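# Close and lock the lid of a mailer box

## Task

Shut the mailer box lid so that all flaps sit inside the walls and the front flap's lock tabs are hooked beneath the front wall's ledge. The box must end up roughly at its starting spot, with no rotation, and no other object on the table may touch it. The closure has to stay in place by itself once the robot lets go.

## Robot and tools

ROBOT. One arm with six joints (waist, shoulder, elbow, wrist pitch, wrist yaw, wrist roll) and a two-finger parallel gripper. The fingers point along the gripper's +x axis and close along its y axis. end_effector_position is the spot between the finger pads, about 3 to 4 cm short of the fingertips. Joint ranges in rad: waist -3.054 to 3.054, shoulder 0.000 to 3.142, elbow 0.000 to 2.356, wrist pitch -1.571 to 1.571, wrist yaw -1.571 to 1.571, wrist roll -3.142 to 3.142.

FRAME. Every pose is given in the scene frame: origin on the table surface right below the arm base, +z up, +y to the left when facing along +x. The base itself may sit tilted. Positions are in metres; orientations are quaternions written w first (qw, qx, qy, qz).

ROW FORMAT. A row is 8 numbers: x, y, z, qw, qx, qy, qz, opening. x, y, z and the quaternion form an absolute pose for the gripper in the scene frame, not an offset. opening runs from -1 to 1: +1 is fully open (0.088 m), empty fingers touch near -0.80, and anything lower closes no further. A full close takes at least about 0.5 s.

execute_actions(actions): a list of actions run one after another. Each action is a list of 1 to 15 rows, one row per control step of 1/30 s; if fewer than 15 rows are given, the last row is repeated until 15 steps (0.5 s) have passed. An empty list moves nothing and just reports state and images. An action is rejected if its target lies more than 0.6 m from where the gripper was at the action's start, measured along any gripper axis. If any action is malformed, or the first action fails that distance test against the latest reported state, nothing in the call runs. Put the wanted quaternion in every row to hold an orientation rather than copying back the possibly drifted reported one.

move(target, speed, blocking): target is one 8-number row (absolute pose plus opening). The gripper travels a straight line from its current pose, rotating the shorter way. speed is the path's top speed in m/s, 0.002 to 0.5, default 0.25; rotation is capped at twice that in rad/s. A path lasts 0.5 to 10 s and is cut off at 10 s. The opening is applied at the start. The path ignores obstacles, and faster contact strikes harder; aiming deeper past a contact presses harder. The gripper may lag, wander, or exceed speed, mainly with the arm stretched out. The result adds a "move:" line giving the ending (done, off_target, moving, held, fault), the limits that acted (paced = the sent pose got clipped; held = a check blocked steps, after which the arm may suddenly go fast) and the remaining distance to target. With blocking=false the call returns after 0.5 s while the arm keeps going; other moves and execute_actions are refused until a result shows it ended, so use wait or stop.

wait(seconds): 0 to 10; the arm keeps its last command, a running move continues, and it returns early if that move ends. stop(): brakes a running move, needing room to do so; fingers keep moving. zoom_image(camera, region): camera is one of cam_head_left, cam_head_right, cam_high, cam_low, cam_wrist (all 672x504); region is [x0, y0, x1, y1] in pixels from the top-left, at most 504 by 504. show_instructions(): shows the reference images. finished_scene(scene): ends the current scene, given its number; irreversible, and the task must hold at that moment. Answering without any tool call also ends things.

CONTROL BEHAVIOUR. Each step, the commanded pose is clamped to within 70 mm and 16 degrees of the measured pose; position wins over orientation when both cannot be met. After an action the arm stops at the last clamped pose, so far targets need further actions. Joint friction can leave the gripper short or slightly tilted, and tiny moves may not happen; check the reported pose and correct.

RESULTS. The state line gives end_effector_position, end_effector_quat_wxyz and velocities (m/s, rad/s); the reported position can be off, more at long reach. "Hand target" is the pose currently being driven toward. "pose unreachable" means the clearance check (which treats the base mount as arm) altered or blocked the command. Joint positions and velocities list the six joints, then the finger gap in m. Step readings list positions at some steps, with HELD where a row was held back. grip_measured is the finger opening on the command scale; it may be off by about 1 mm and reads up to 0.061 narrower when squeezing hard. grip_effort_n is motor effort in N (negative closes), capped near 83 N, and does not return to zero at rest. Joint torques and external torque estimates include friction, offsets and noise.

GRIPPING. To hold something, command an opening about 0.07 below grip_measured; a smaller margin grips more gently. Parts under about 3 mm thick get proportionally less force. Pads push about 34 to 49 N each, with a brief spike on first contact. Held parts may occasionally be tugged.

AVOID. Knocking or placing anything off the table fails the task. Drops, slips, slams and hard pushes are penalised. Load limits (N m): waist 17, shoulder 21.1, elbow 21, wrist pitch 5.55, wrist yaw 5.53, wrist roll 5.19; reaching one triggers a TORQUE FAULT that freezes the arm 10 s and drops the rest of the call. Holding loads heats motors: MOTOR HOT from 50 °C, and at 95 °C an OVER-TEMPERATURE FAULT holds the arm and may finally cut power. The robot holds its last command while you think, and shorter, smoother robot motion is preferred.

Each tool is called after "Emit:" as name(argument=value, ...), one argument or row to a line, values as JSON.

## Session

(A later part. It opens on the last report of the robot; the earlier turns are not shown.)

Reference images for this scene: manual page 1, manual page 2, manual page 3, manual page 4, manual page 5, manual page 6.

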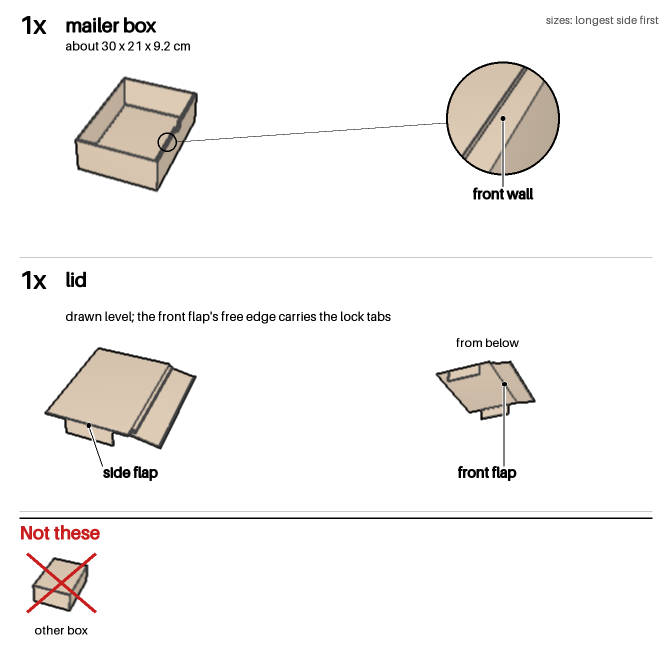

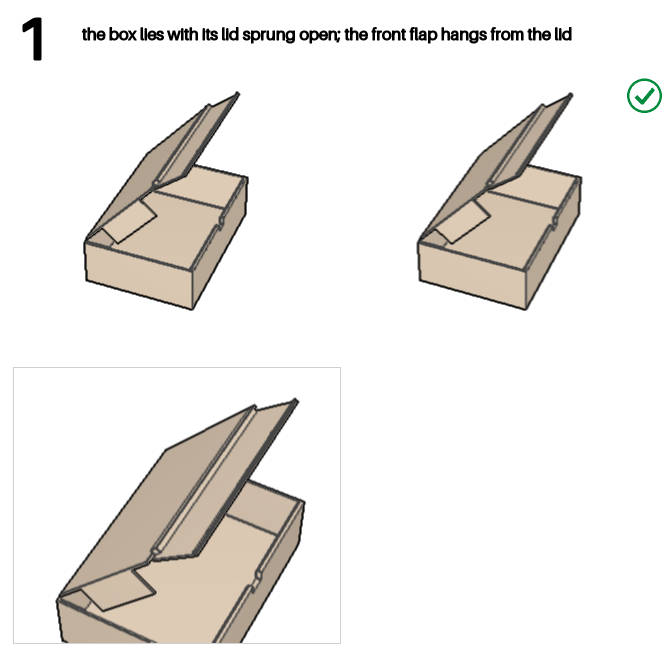

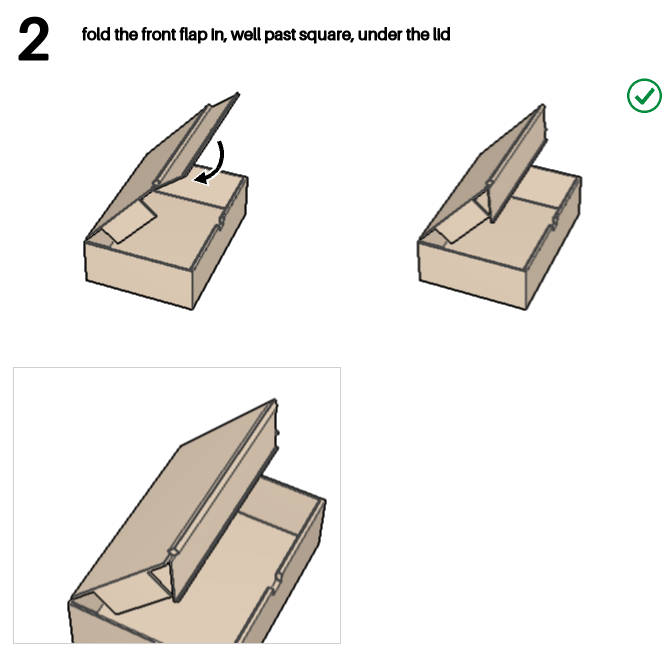

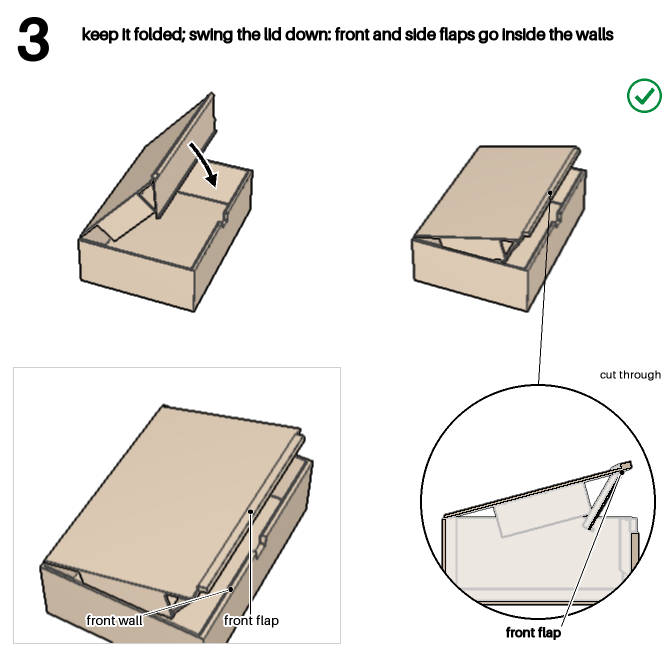

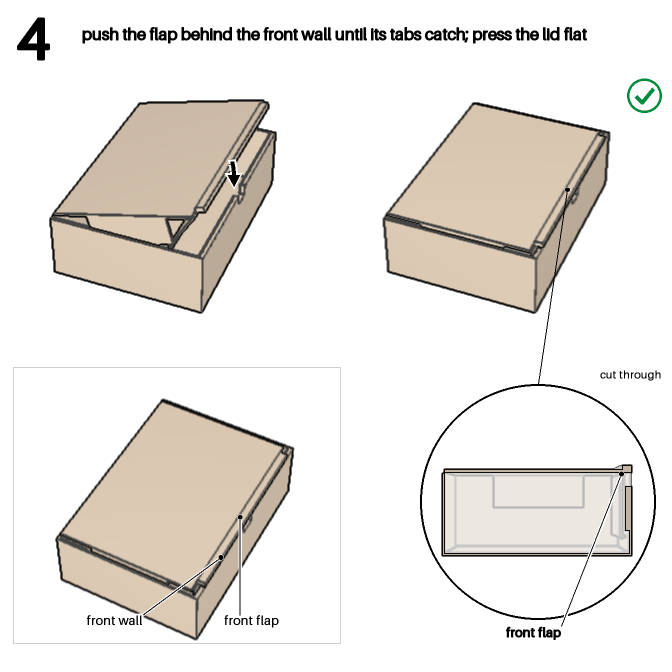

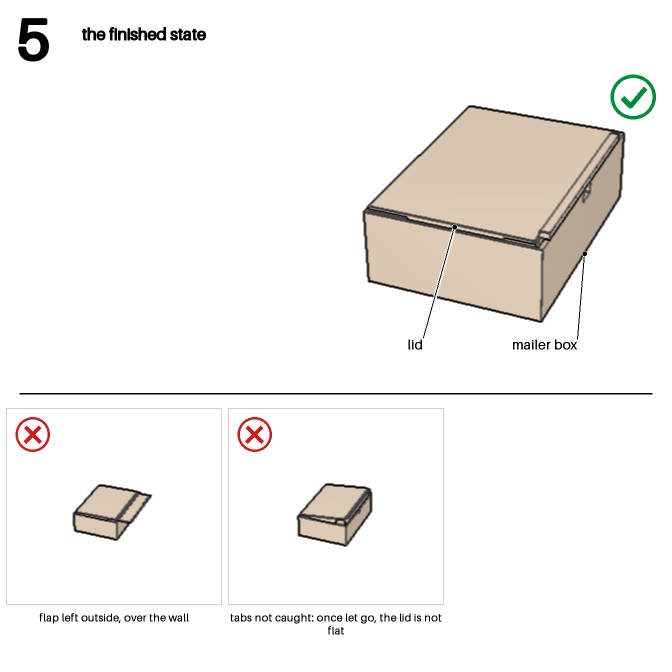

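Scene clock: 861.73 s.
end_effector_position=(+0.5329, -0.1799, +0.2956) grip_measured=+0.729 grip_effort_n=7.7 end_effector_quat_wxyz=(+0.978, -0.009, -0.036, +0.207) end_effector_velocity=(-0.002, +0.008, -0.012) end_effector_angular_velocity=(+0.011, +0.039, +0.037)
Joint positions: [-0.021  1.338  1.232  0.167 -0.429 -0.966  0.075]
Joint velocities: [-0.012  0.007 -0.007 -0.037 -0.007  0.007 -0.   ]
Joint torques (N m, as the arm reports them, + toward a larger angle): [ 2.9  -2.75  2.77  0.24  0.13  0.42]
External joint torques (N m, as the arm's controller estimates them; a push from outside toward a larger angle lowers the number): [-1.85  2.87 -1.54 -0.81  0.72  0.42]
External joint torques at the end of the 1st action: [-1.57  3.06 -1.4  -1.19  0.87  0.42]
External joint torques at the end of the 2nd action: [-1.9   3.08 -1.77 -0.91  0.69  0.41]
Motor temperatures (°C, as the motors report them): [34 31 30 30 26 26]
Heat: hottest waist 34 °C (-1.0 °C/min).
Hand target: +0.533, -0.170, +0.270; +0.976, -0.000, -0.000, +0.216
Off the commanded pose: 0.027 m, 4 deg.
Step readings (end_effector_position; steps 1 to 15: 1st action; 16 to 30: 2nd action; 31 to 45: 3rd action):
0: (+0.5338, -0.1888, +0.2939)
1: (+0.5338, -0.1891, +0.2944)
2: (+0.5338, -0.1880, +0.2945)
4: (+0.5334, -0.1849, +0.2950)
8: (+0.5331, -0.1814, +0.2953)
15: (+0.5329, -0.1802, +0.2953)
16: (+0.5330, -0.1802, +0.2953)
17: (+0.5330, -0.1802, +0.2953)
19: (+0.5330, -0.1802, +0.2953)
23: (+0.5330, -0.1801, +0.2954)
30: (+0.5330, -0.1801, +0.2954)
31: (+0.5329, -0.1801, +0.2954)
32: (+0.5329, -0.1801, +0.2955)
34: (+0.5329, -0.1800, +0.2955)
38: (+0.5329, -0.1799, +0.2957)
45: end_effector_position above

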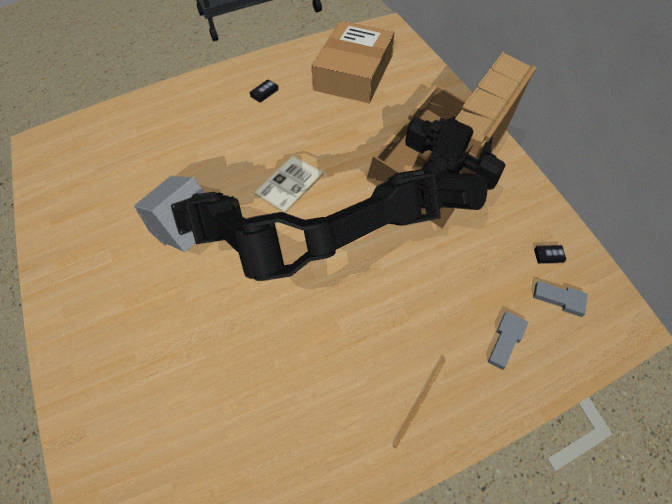

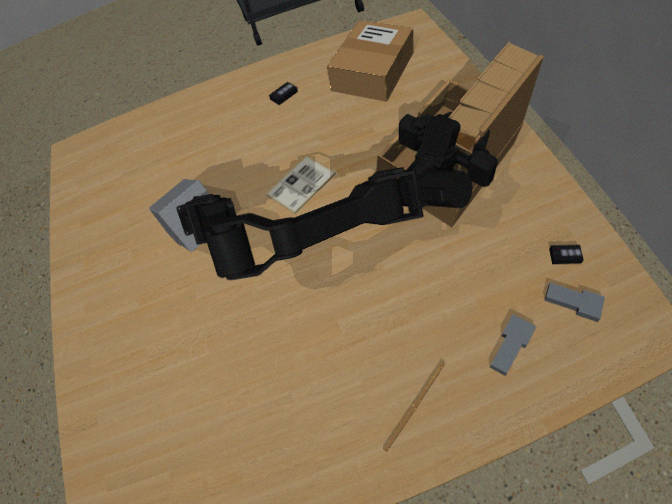

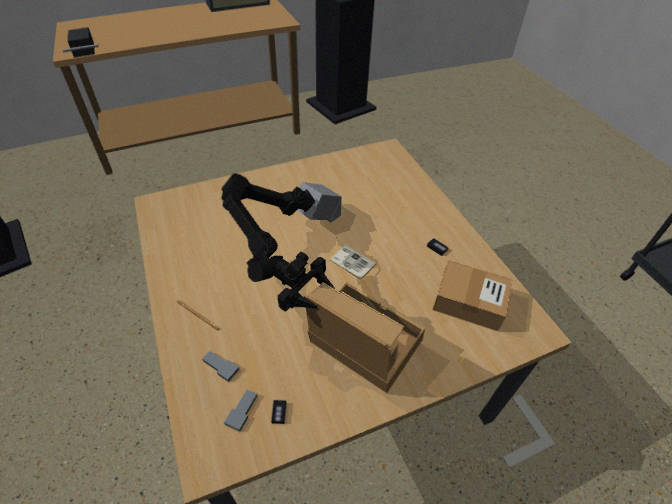

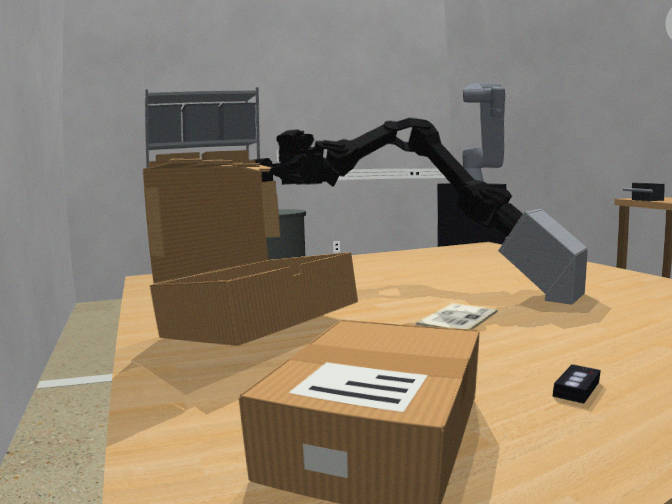

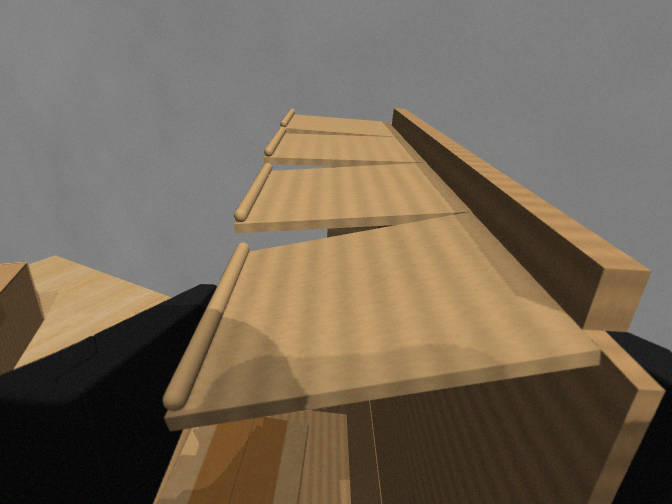

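Emit:
move(
  target=[0.531,-0.165,0.285,0.968,-0.127,-0.028,0.214,0.72],
  speed=0.05,
)

Emit:
move(
  target=[0.533,-0.168,0.276,0.949,-0.228,-0.050,0.210,0.6],
  speed=0.05,
)

Scene clock: 879.53 s.
end_effector_position=(+0.5327, -0.1646, +0.2849) grip_measured=+0.723 grip_effort_n=-10.9 end_effector_quat_wxyz=(+0.968, -0.124, -0.030, +0.215) end_effector_velocity=(-0.002, +0.004, -0.000) end_effector_angular_velocity=(-0.015, -0.009, +0.015)
Joint positions: [ 0.004  1.349  1.216  0.136 -0.365 -1.212  0.074]
Joint velocities: [ 0.002 -0.002 -0.007 -0.007 -0.007 -0.022 -0.   ]
Joint torques (N m, as the arm reports them, + toward a larger angle): [ 5.27 -5.66  4.72  0.87 -0.46 -0.1 ]
External joint torques (N m, as the arm's controller estimates them; a push from outside toward a larger angle lowers the number): [ 0.35 -0.17  0.45 -0.12  0.16 -0.12]
Motor temperatures (°C, as the motors report them): [34 32 31 30 26 26]
Heat: hottest waist 34 °C (+0.0 °C/min).
Hand target: +0.531, -0.165, +0.285; +0.968, -0.127, -0.028, +0.214
Off the commanded pose: 0.002 m, 0 deg.
move: done

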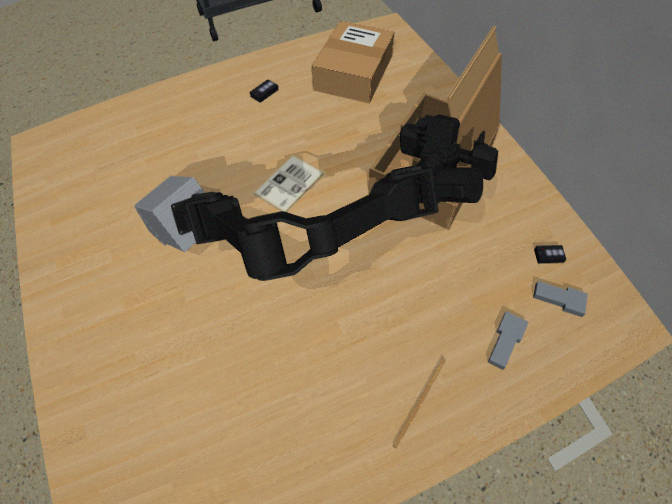

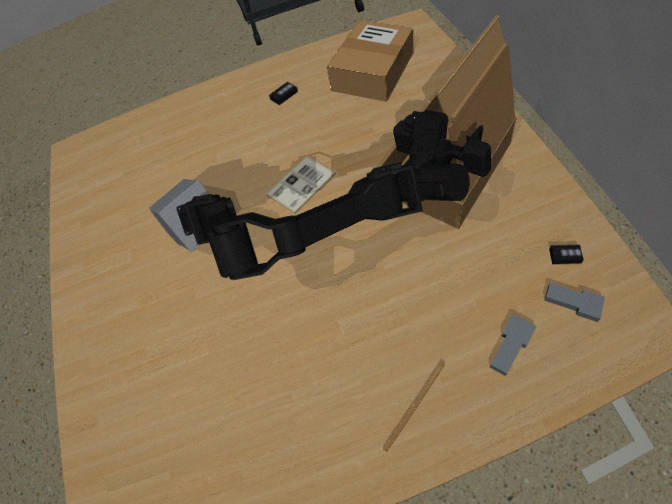

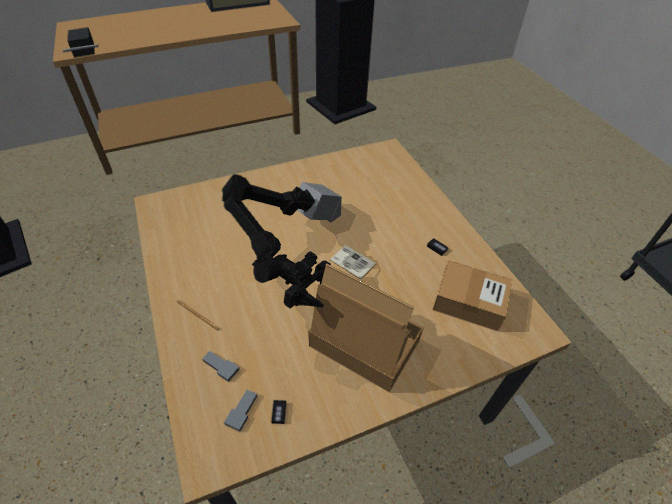

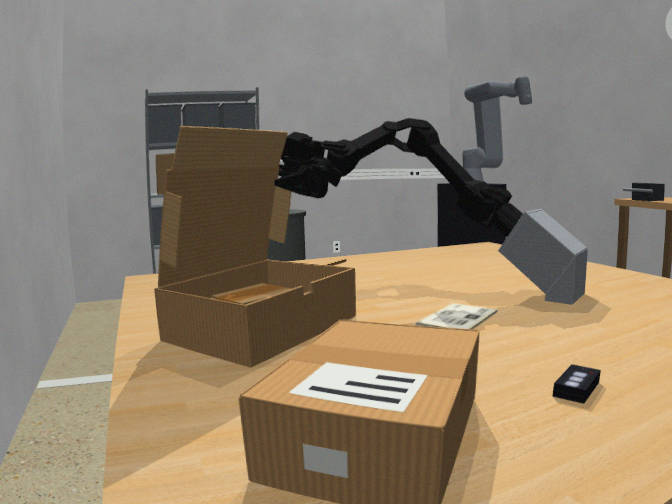

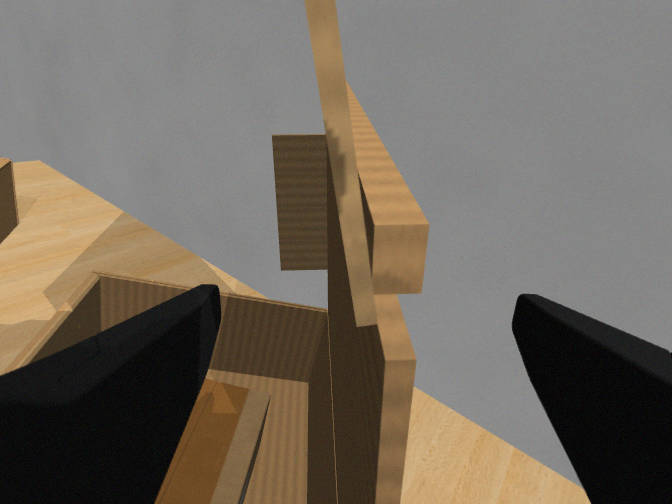

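Scene clock: 881.97 s.
end_effector_position=(+0.5325, -0.1699, +0.2798) grip_measured=+0.602 grip_effort_n=-10.9 end_effector_quat_wxyz=(+0.950, -0.226, -0.051, +0.208) end_effector_velocity=(-0.002, +0.003, -0.002) end_effector_angular_velocity=(-0.017, -0.005, +0.012)
Joint positions: [-0.02   1.349  1.216  0.141 -0.385 -1.423  0.069]
Joint velocities: [-0.002 -0.002 -0.007 -0.007 -0.007 -0.022 -0.   ]
Joint torques (N m, as the arm reports them, + toward a larger angle): [ 4.63 -4.44  4.95  1.21 -0.8  -0.11]
External joint torques (N m, as the arm's controller estimates them; a push from outside toward a larger angle lowers the number): [-0.2   1.24  0.61  0.2  -0.2  -0.14]
Motor temperatures (°C, as the motors report them): [34 32 31 31 26 26]
Heat: hottest waist 34 °C (+0.0 °C/min).
Hand target: +0.533, -0.168, +0.276; +0.949, -0.228, -0.050, +0.210
Off the commanded pose: 0.004 m, 0 deg.
move: done

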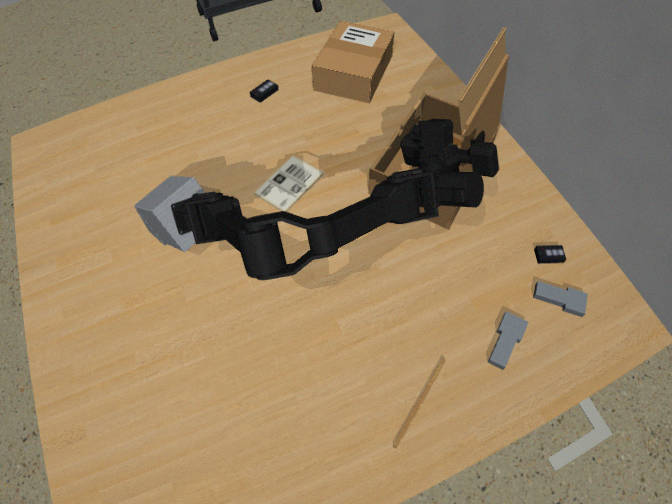

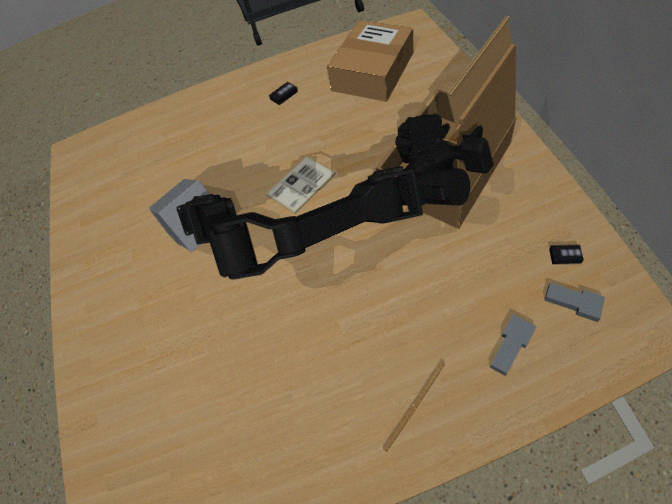

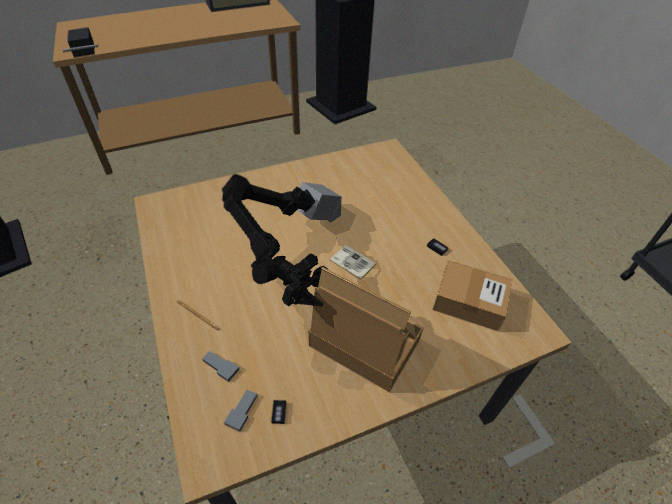

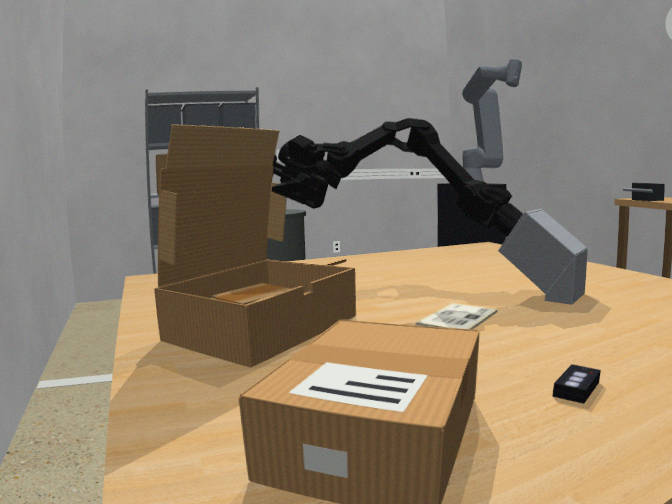

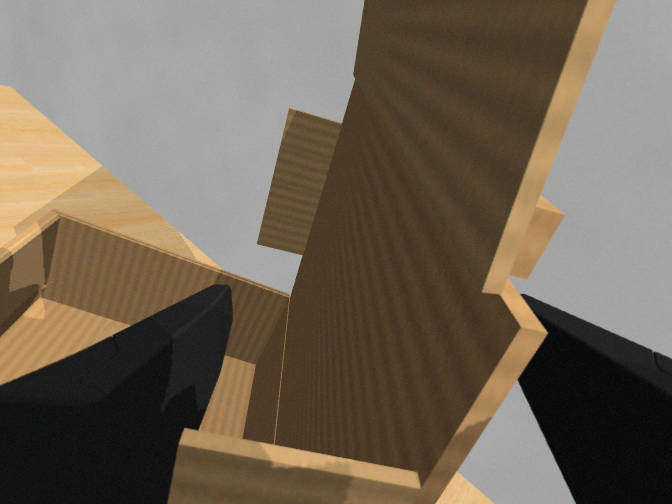

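Emit:
move(
  target=[0.47,-0.17,0.31,0.976,0,0,0.216,1],
  speed=0.12,
)

Emit:
move(
  target=[0.425,-0.082,0.287,0.958,0.186,0.041,0.212,1],
  speed=0.15,
)

Emit:
move(
  target=[0.462,-0.065,0.286,0.958,0.186,0.041,0.212,1],
  speed=0.08,
)

Scene clock: 897.90 s.
end_effector_position=(+0.4724, -0.1716, +0.3118) grip_measured=+0.996 grip_effort_n=17.9 end_effector_quat_wxyz=(+0.977, -0.003, -0.005, +0.215) end_effector_velocity=(-0.003, +0.004, -0.003) end_effector_angular_velocity=(+0.006, +0.020, +0.014)
Joint positions: [ 0.053  1.098  1.05   0.057 -0.317 -0.963  0.088]
Joint velocities: [ 0.002 -0.007 -0.007 -0.022  0.007  0.007 -0.   ]
Joint torques (N m, as the arm reports them, + toward a larger angle): [ 3.68 -4.18  4.17  0.84 -0.45  0.2 ]
External joint torques (N m, as the arm's controller estimates them; a push from outside toward a larger angle lowers the number): [ 0.22  0.08 -0.36 -0.22  0.15  0.19]
Motor temperatures (°C, as the motors report them): [34 33 31 31 26 26]
Heat: hottest waist 34 °C (+0.0 °C/min).
Hand target: +0.470, -0.170, +0.310; +0.976, -0.000, -0.000, +0.216
Off the commanded pose: 0.003 m, 1 deg.
move: done

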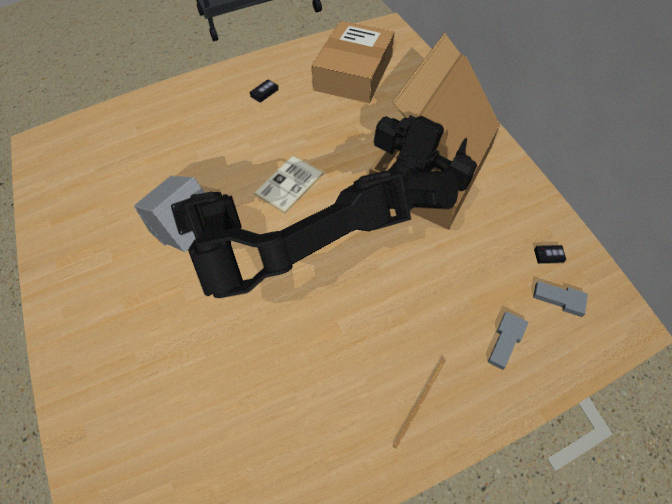

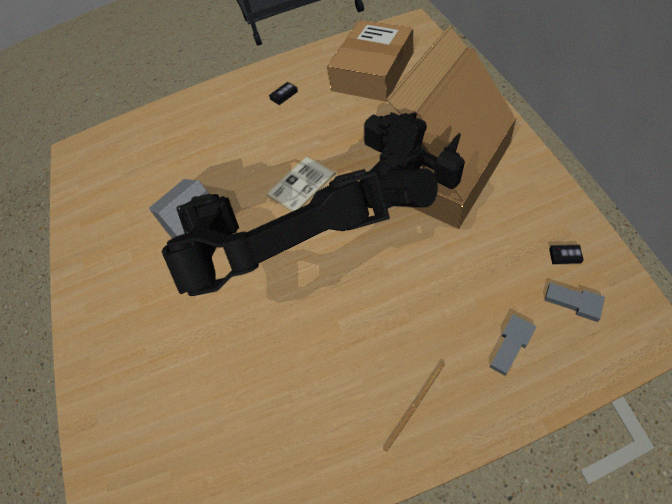

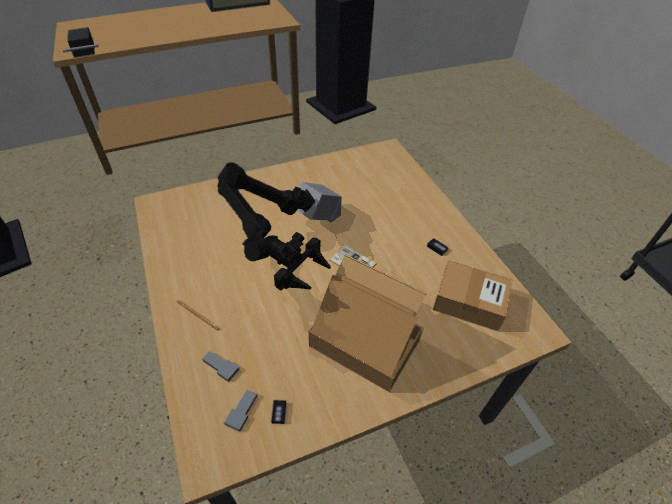

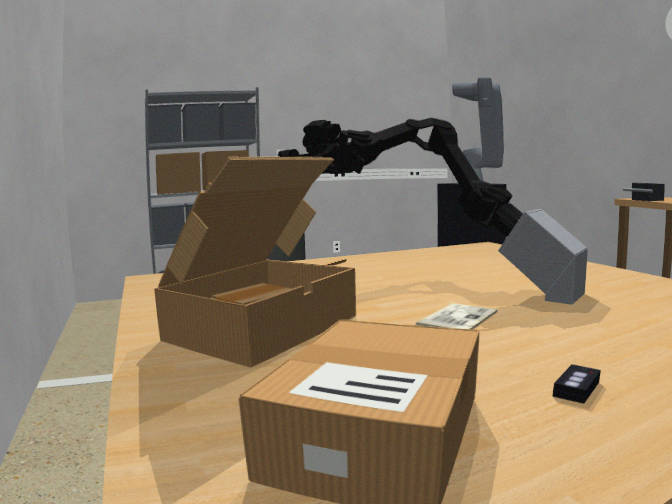

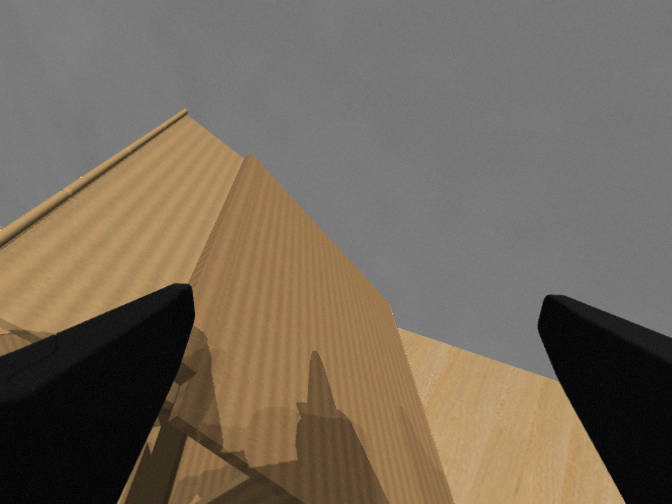

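Scene clock: 899.63 s.
end_effector_position=(+0.4269, -0.0833, +0.2883) grip_measured=+0.996 grip_effort_n=17.9 end_effector_quat_wxyz=(+0.959, +0.184, +0.039, +0.213) end_effector_velocity=(-0.004, +0.004, -0.004) end_effector_angular_velocity=(-0.012, +0.012, -0.003)
Joint positions: [ 0.226  1.037  0.647  0.393 -0.143 -0.58   0.088]
Joint velocities: [ 0.007 -0.007 -0.022  0.007  0.022 -0.007 -0.   ]
Joint torques (N m, as the arm reports them, + toward a larger angle): [ 3.46 -2.67  3.87  1.26 -0.43  0.15]
External joint torques (N m, as the arm's controller estimates them; a push from outside toward a larger angle lowers the number): [ 0.14 -0.04 -0.28  0.2   0.17  0.16]
Motor temperatures (°C, as the motors report them): [34 33 31 31 26 26]
Heat: hottest waist 34 °C (+0.0 °C/min).
Hand target: +0.425, -0.082, +0.287; +0.959, +0.186, +0.041, +0.212
Off the commanded pose: 0.003 m, 0 deg.
move: done

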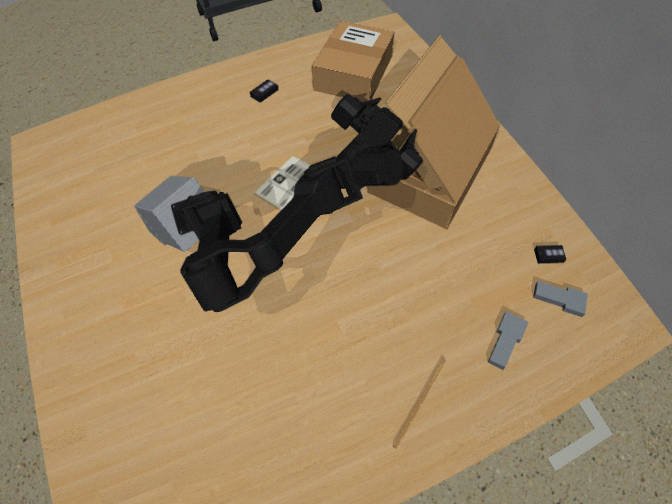

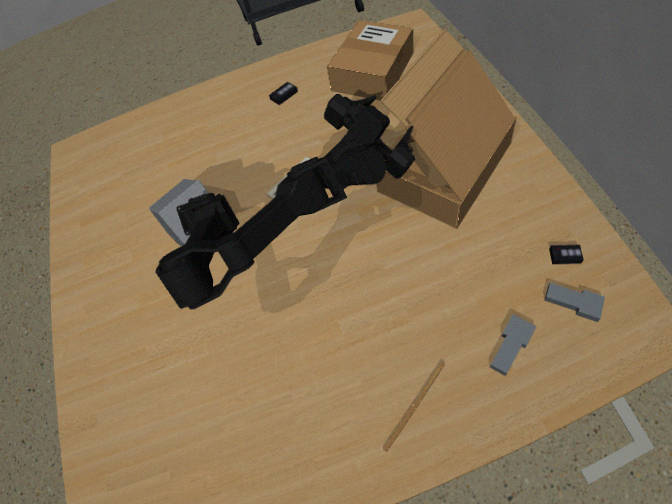

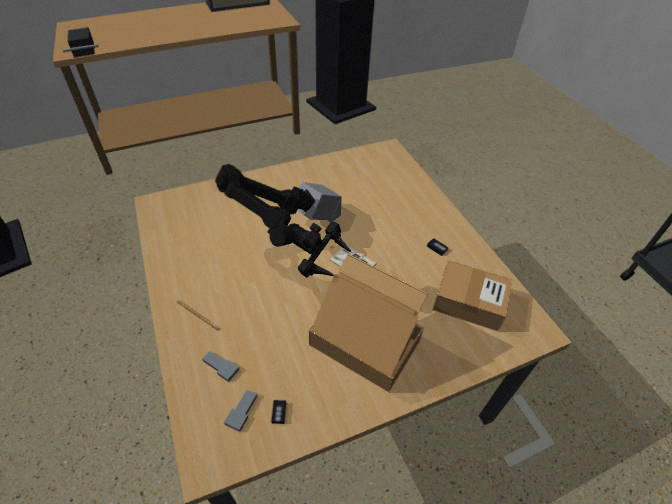

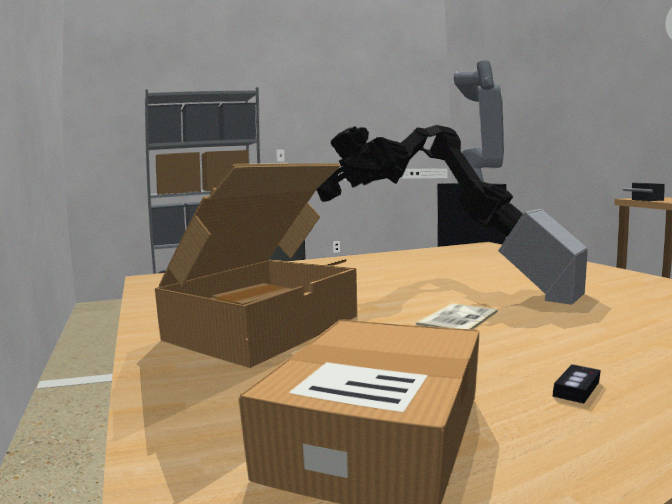

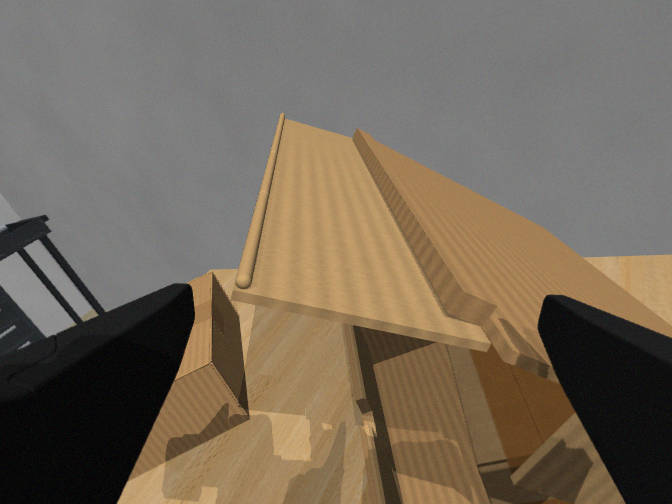

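Scene clock: 900.60 s.
end_effector_position=(+0.4597, -0.0653, +0.2861) grip_measured=+0.996 grip_effort_n=17.9 end_effector_quat_wxyz=(+0.958, +0.185, +0.040, +0.214) end_effector_velocity=(-0.000, +0.004, -0.000) end_effector_angular_velocity=(-0.005, -0.003, +0.016)
Joint positions: [ 0.246  1.212  0.73   0.483 -0.123 -0.578  0.088]
Joint velocities: [ 0.002  0.007  0.002 -0.007 -0.007 -0.007 -0.   ]
Joint torques (N m, as the arm reports them, + toward a larger angle): [ 4.6  -1.88  5.68  1.26 -0.44  0.15]
External joint torques (N m, as the arm's controller estimates them; a push from outside toward a larger angle lowers the number): [0.33 1.35 1.59 0.19 0.17 0.16]
Motor temperatures (°C, as the motors report them): [34 32 31 31 26 26]
Heat: hottest waist 34 °C (+0.0 °C/min).
Hand target: +0.462, -0.065, +0.286; +0.958, +0.186, +0.041, +0.212
Off the commanded pose: 0.002 m, 0 deg.
move: done

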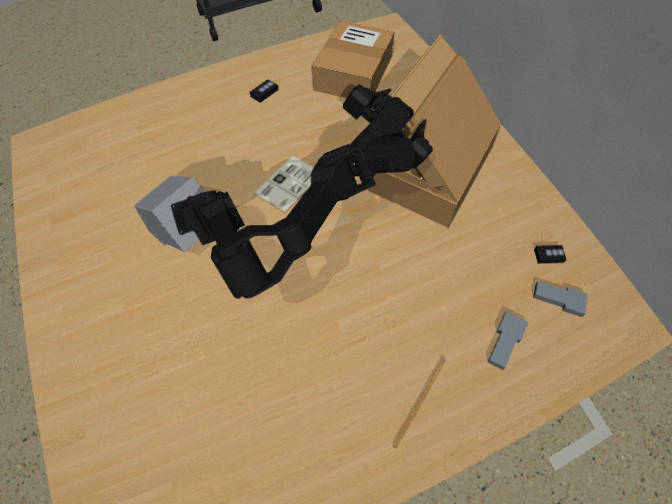

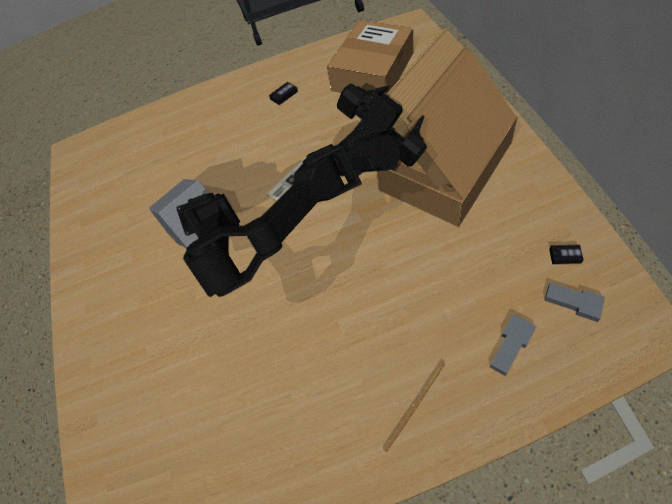

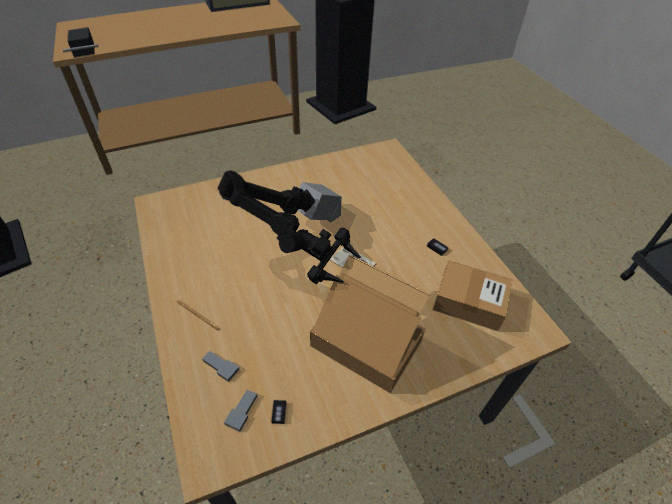

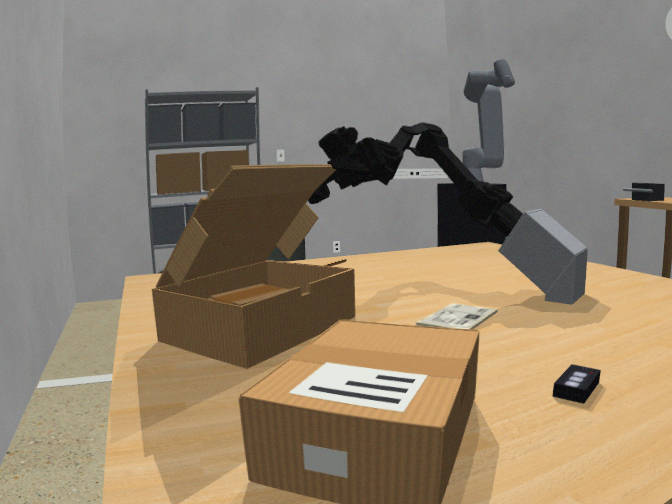

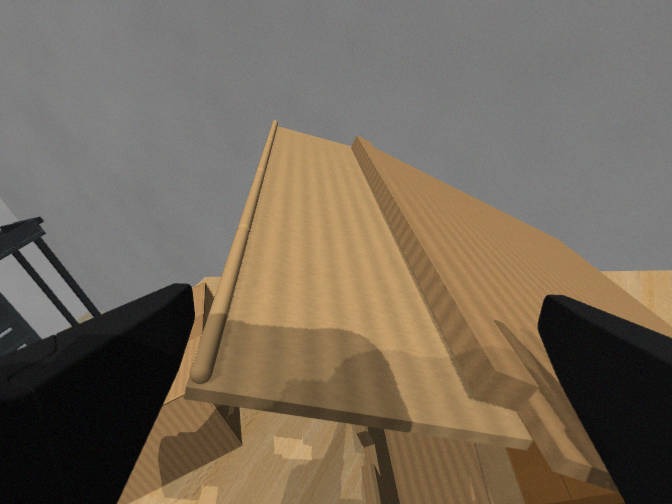

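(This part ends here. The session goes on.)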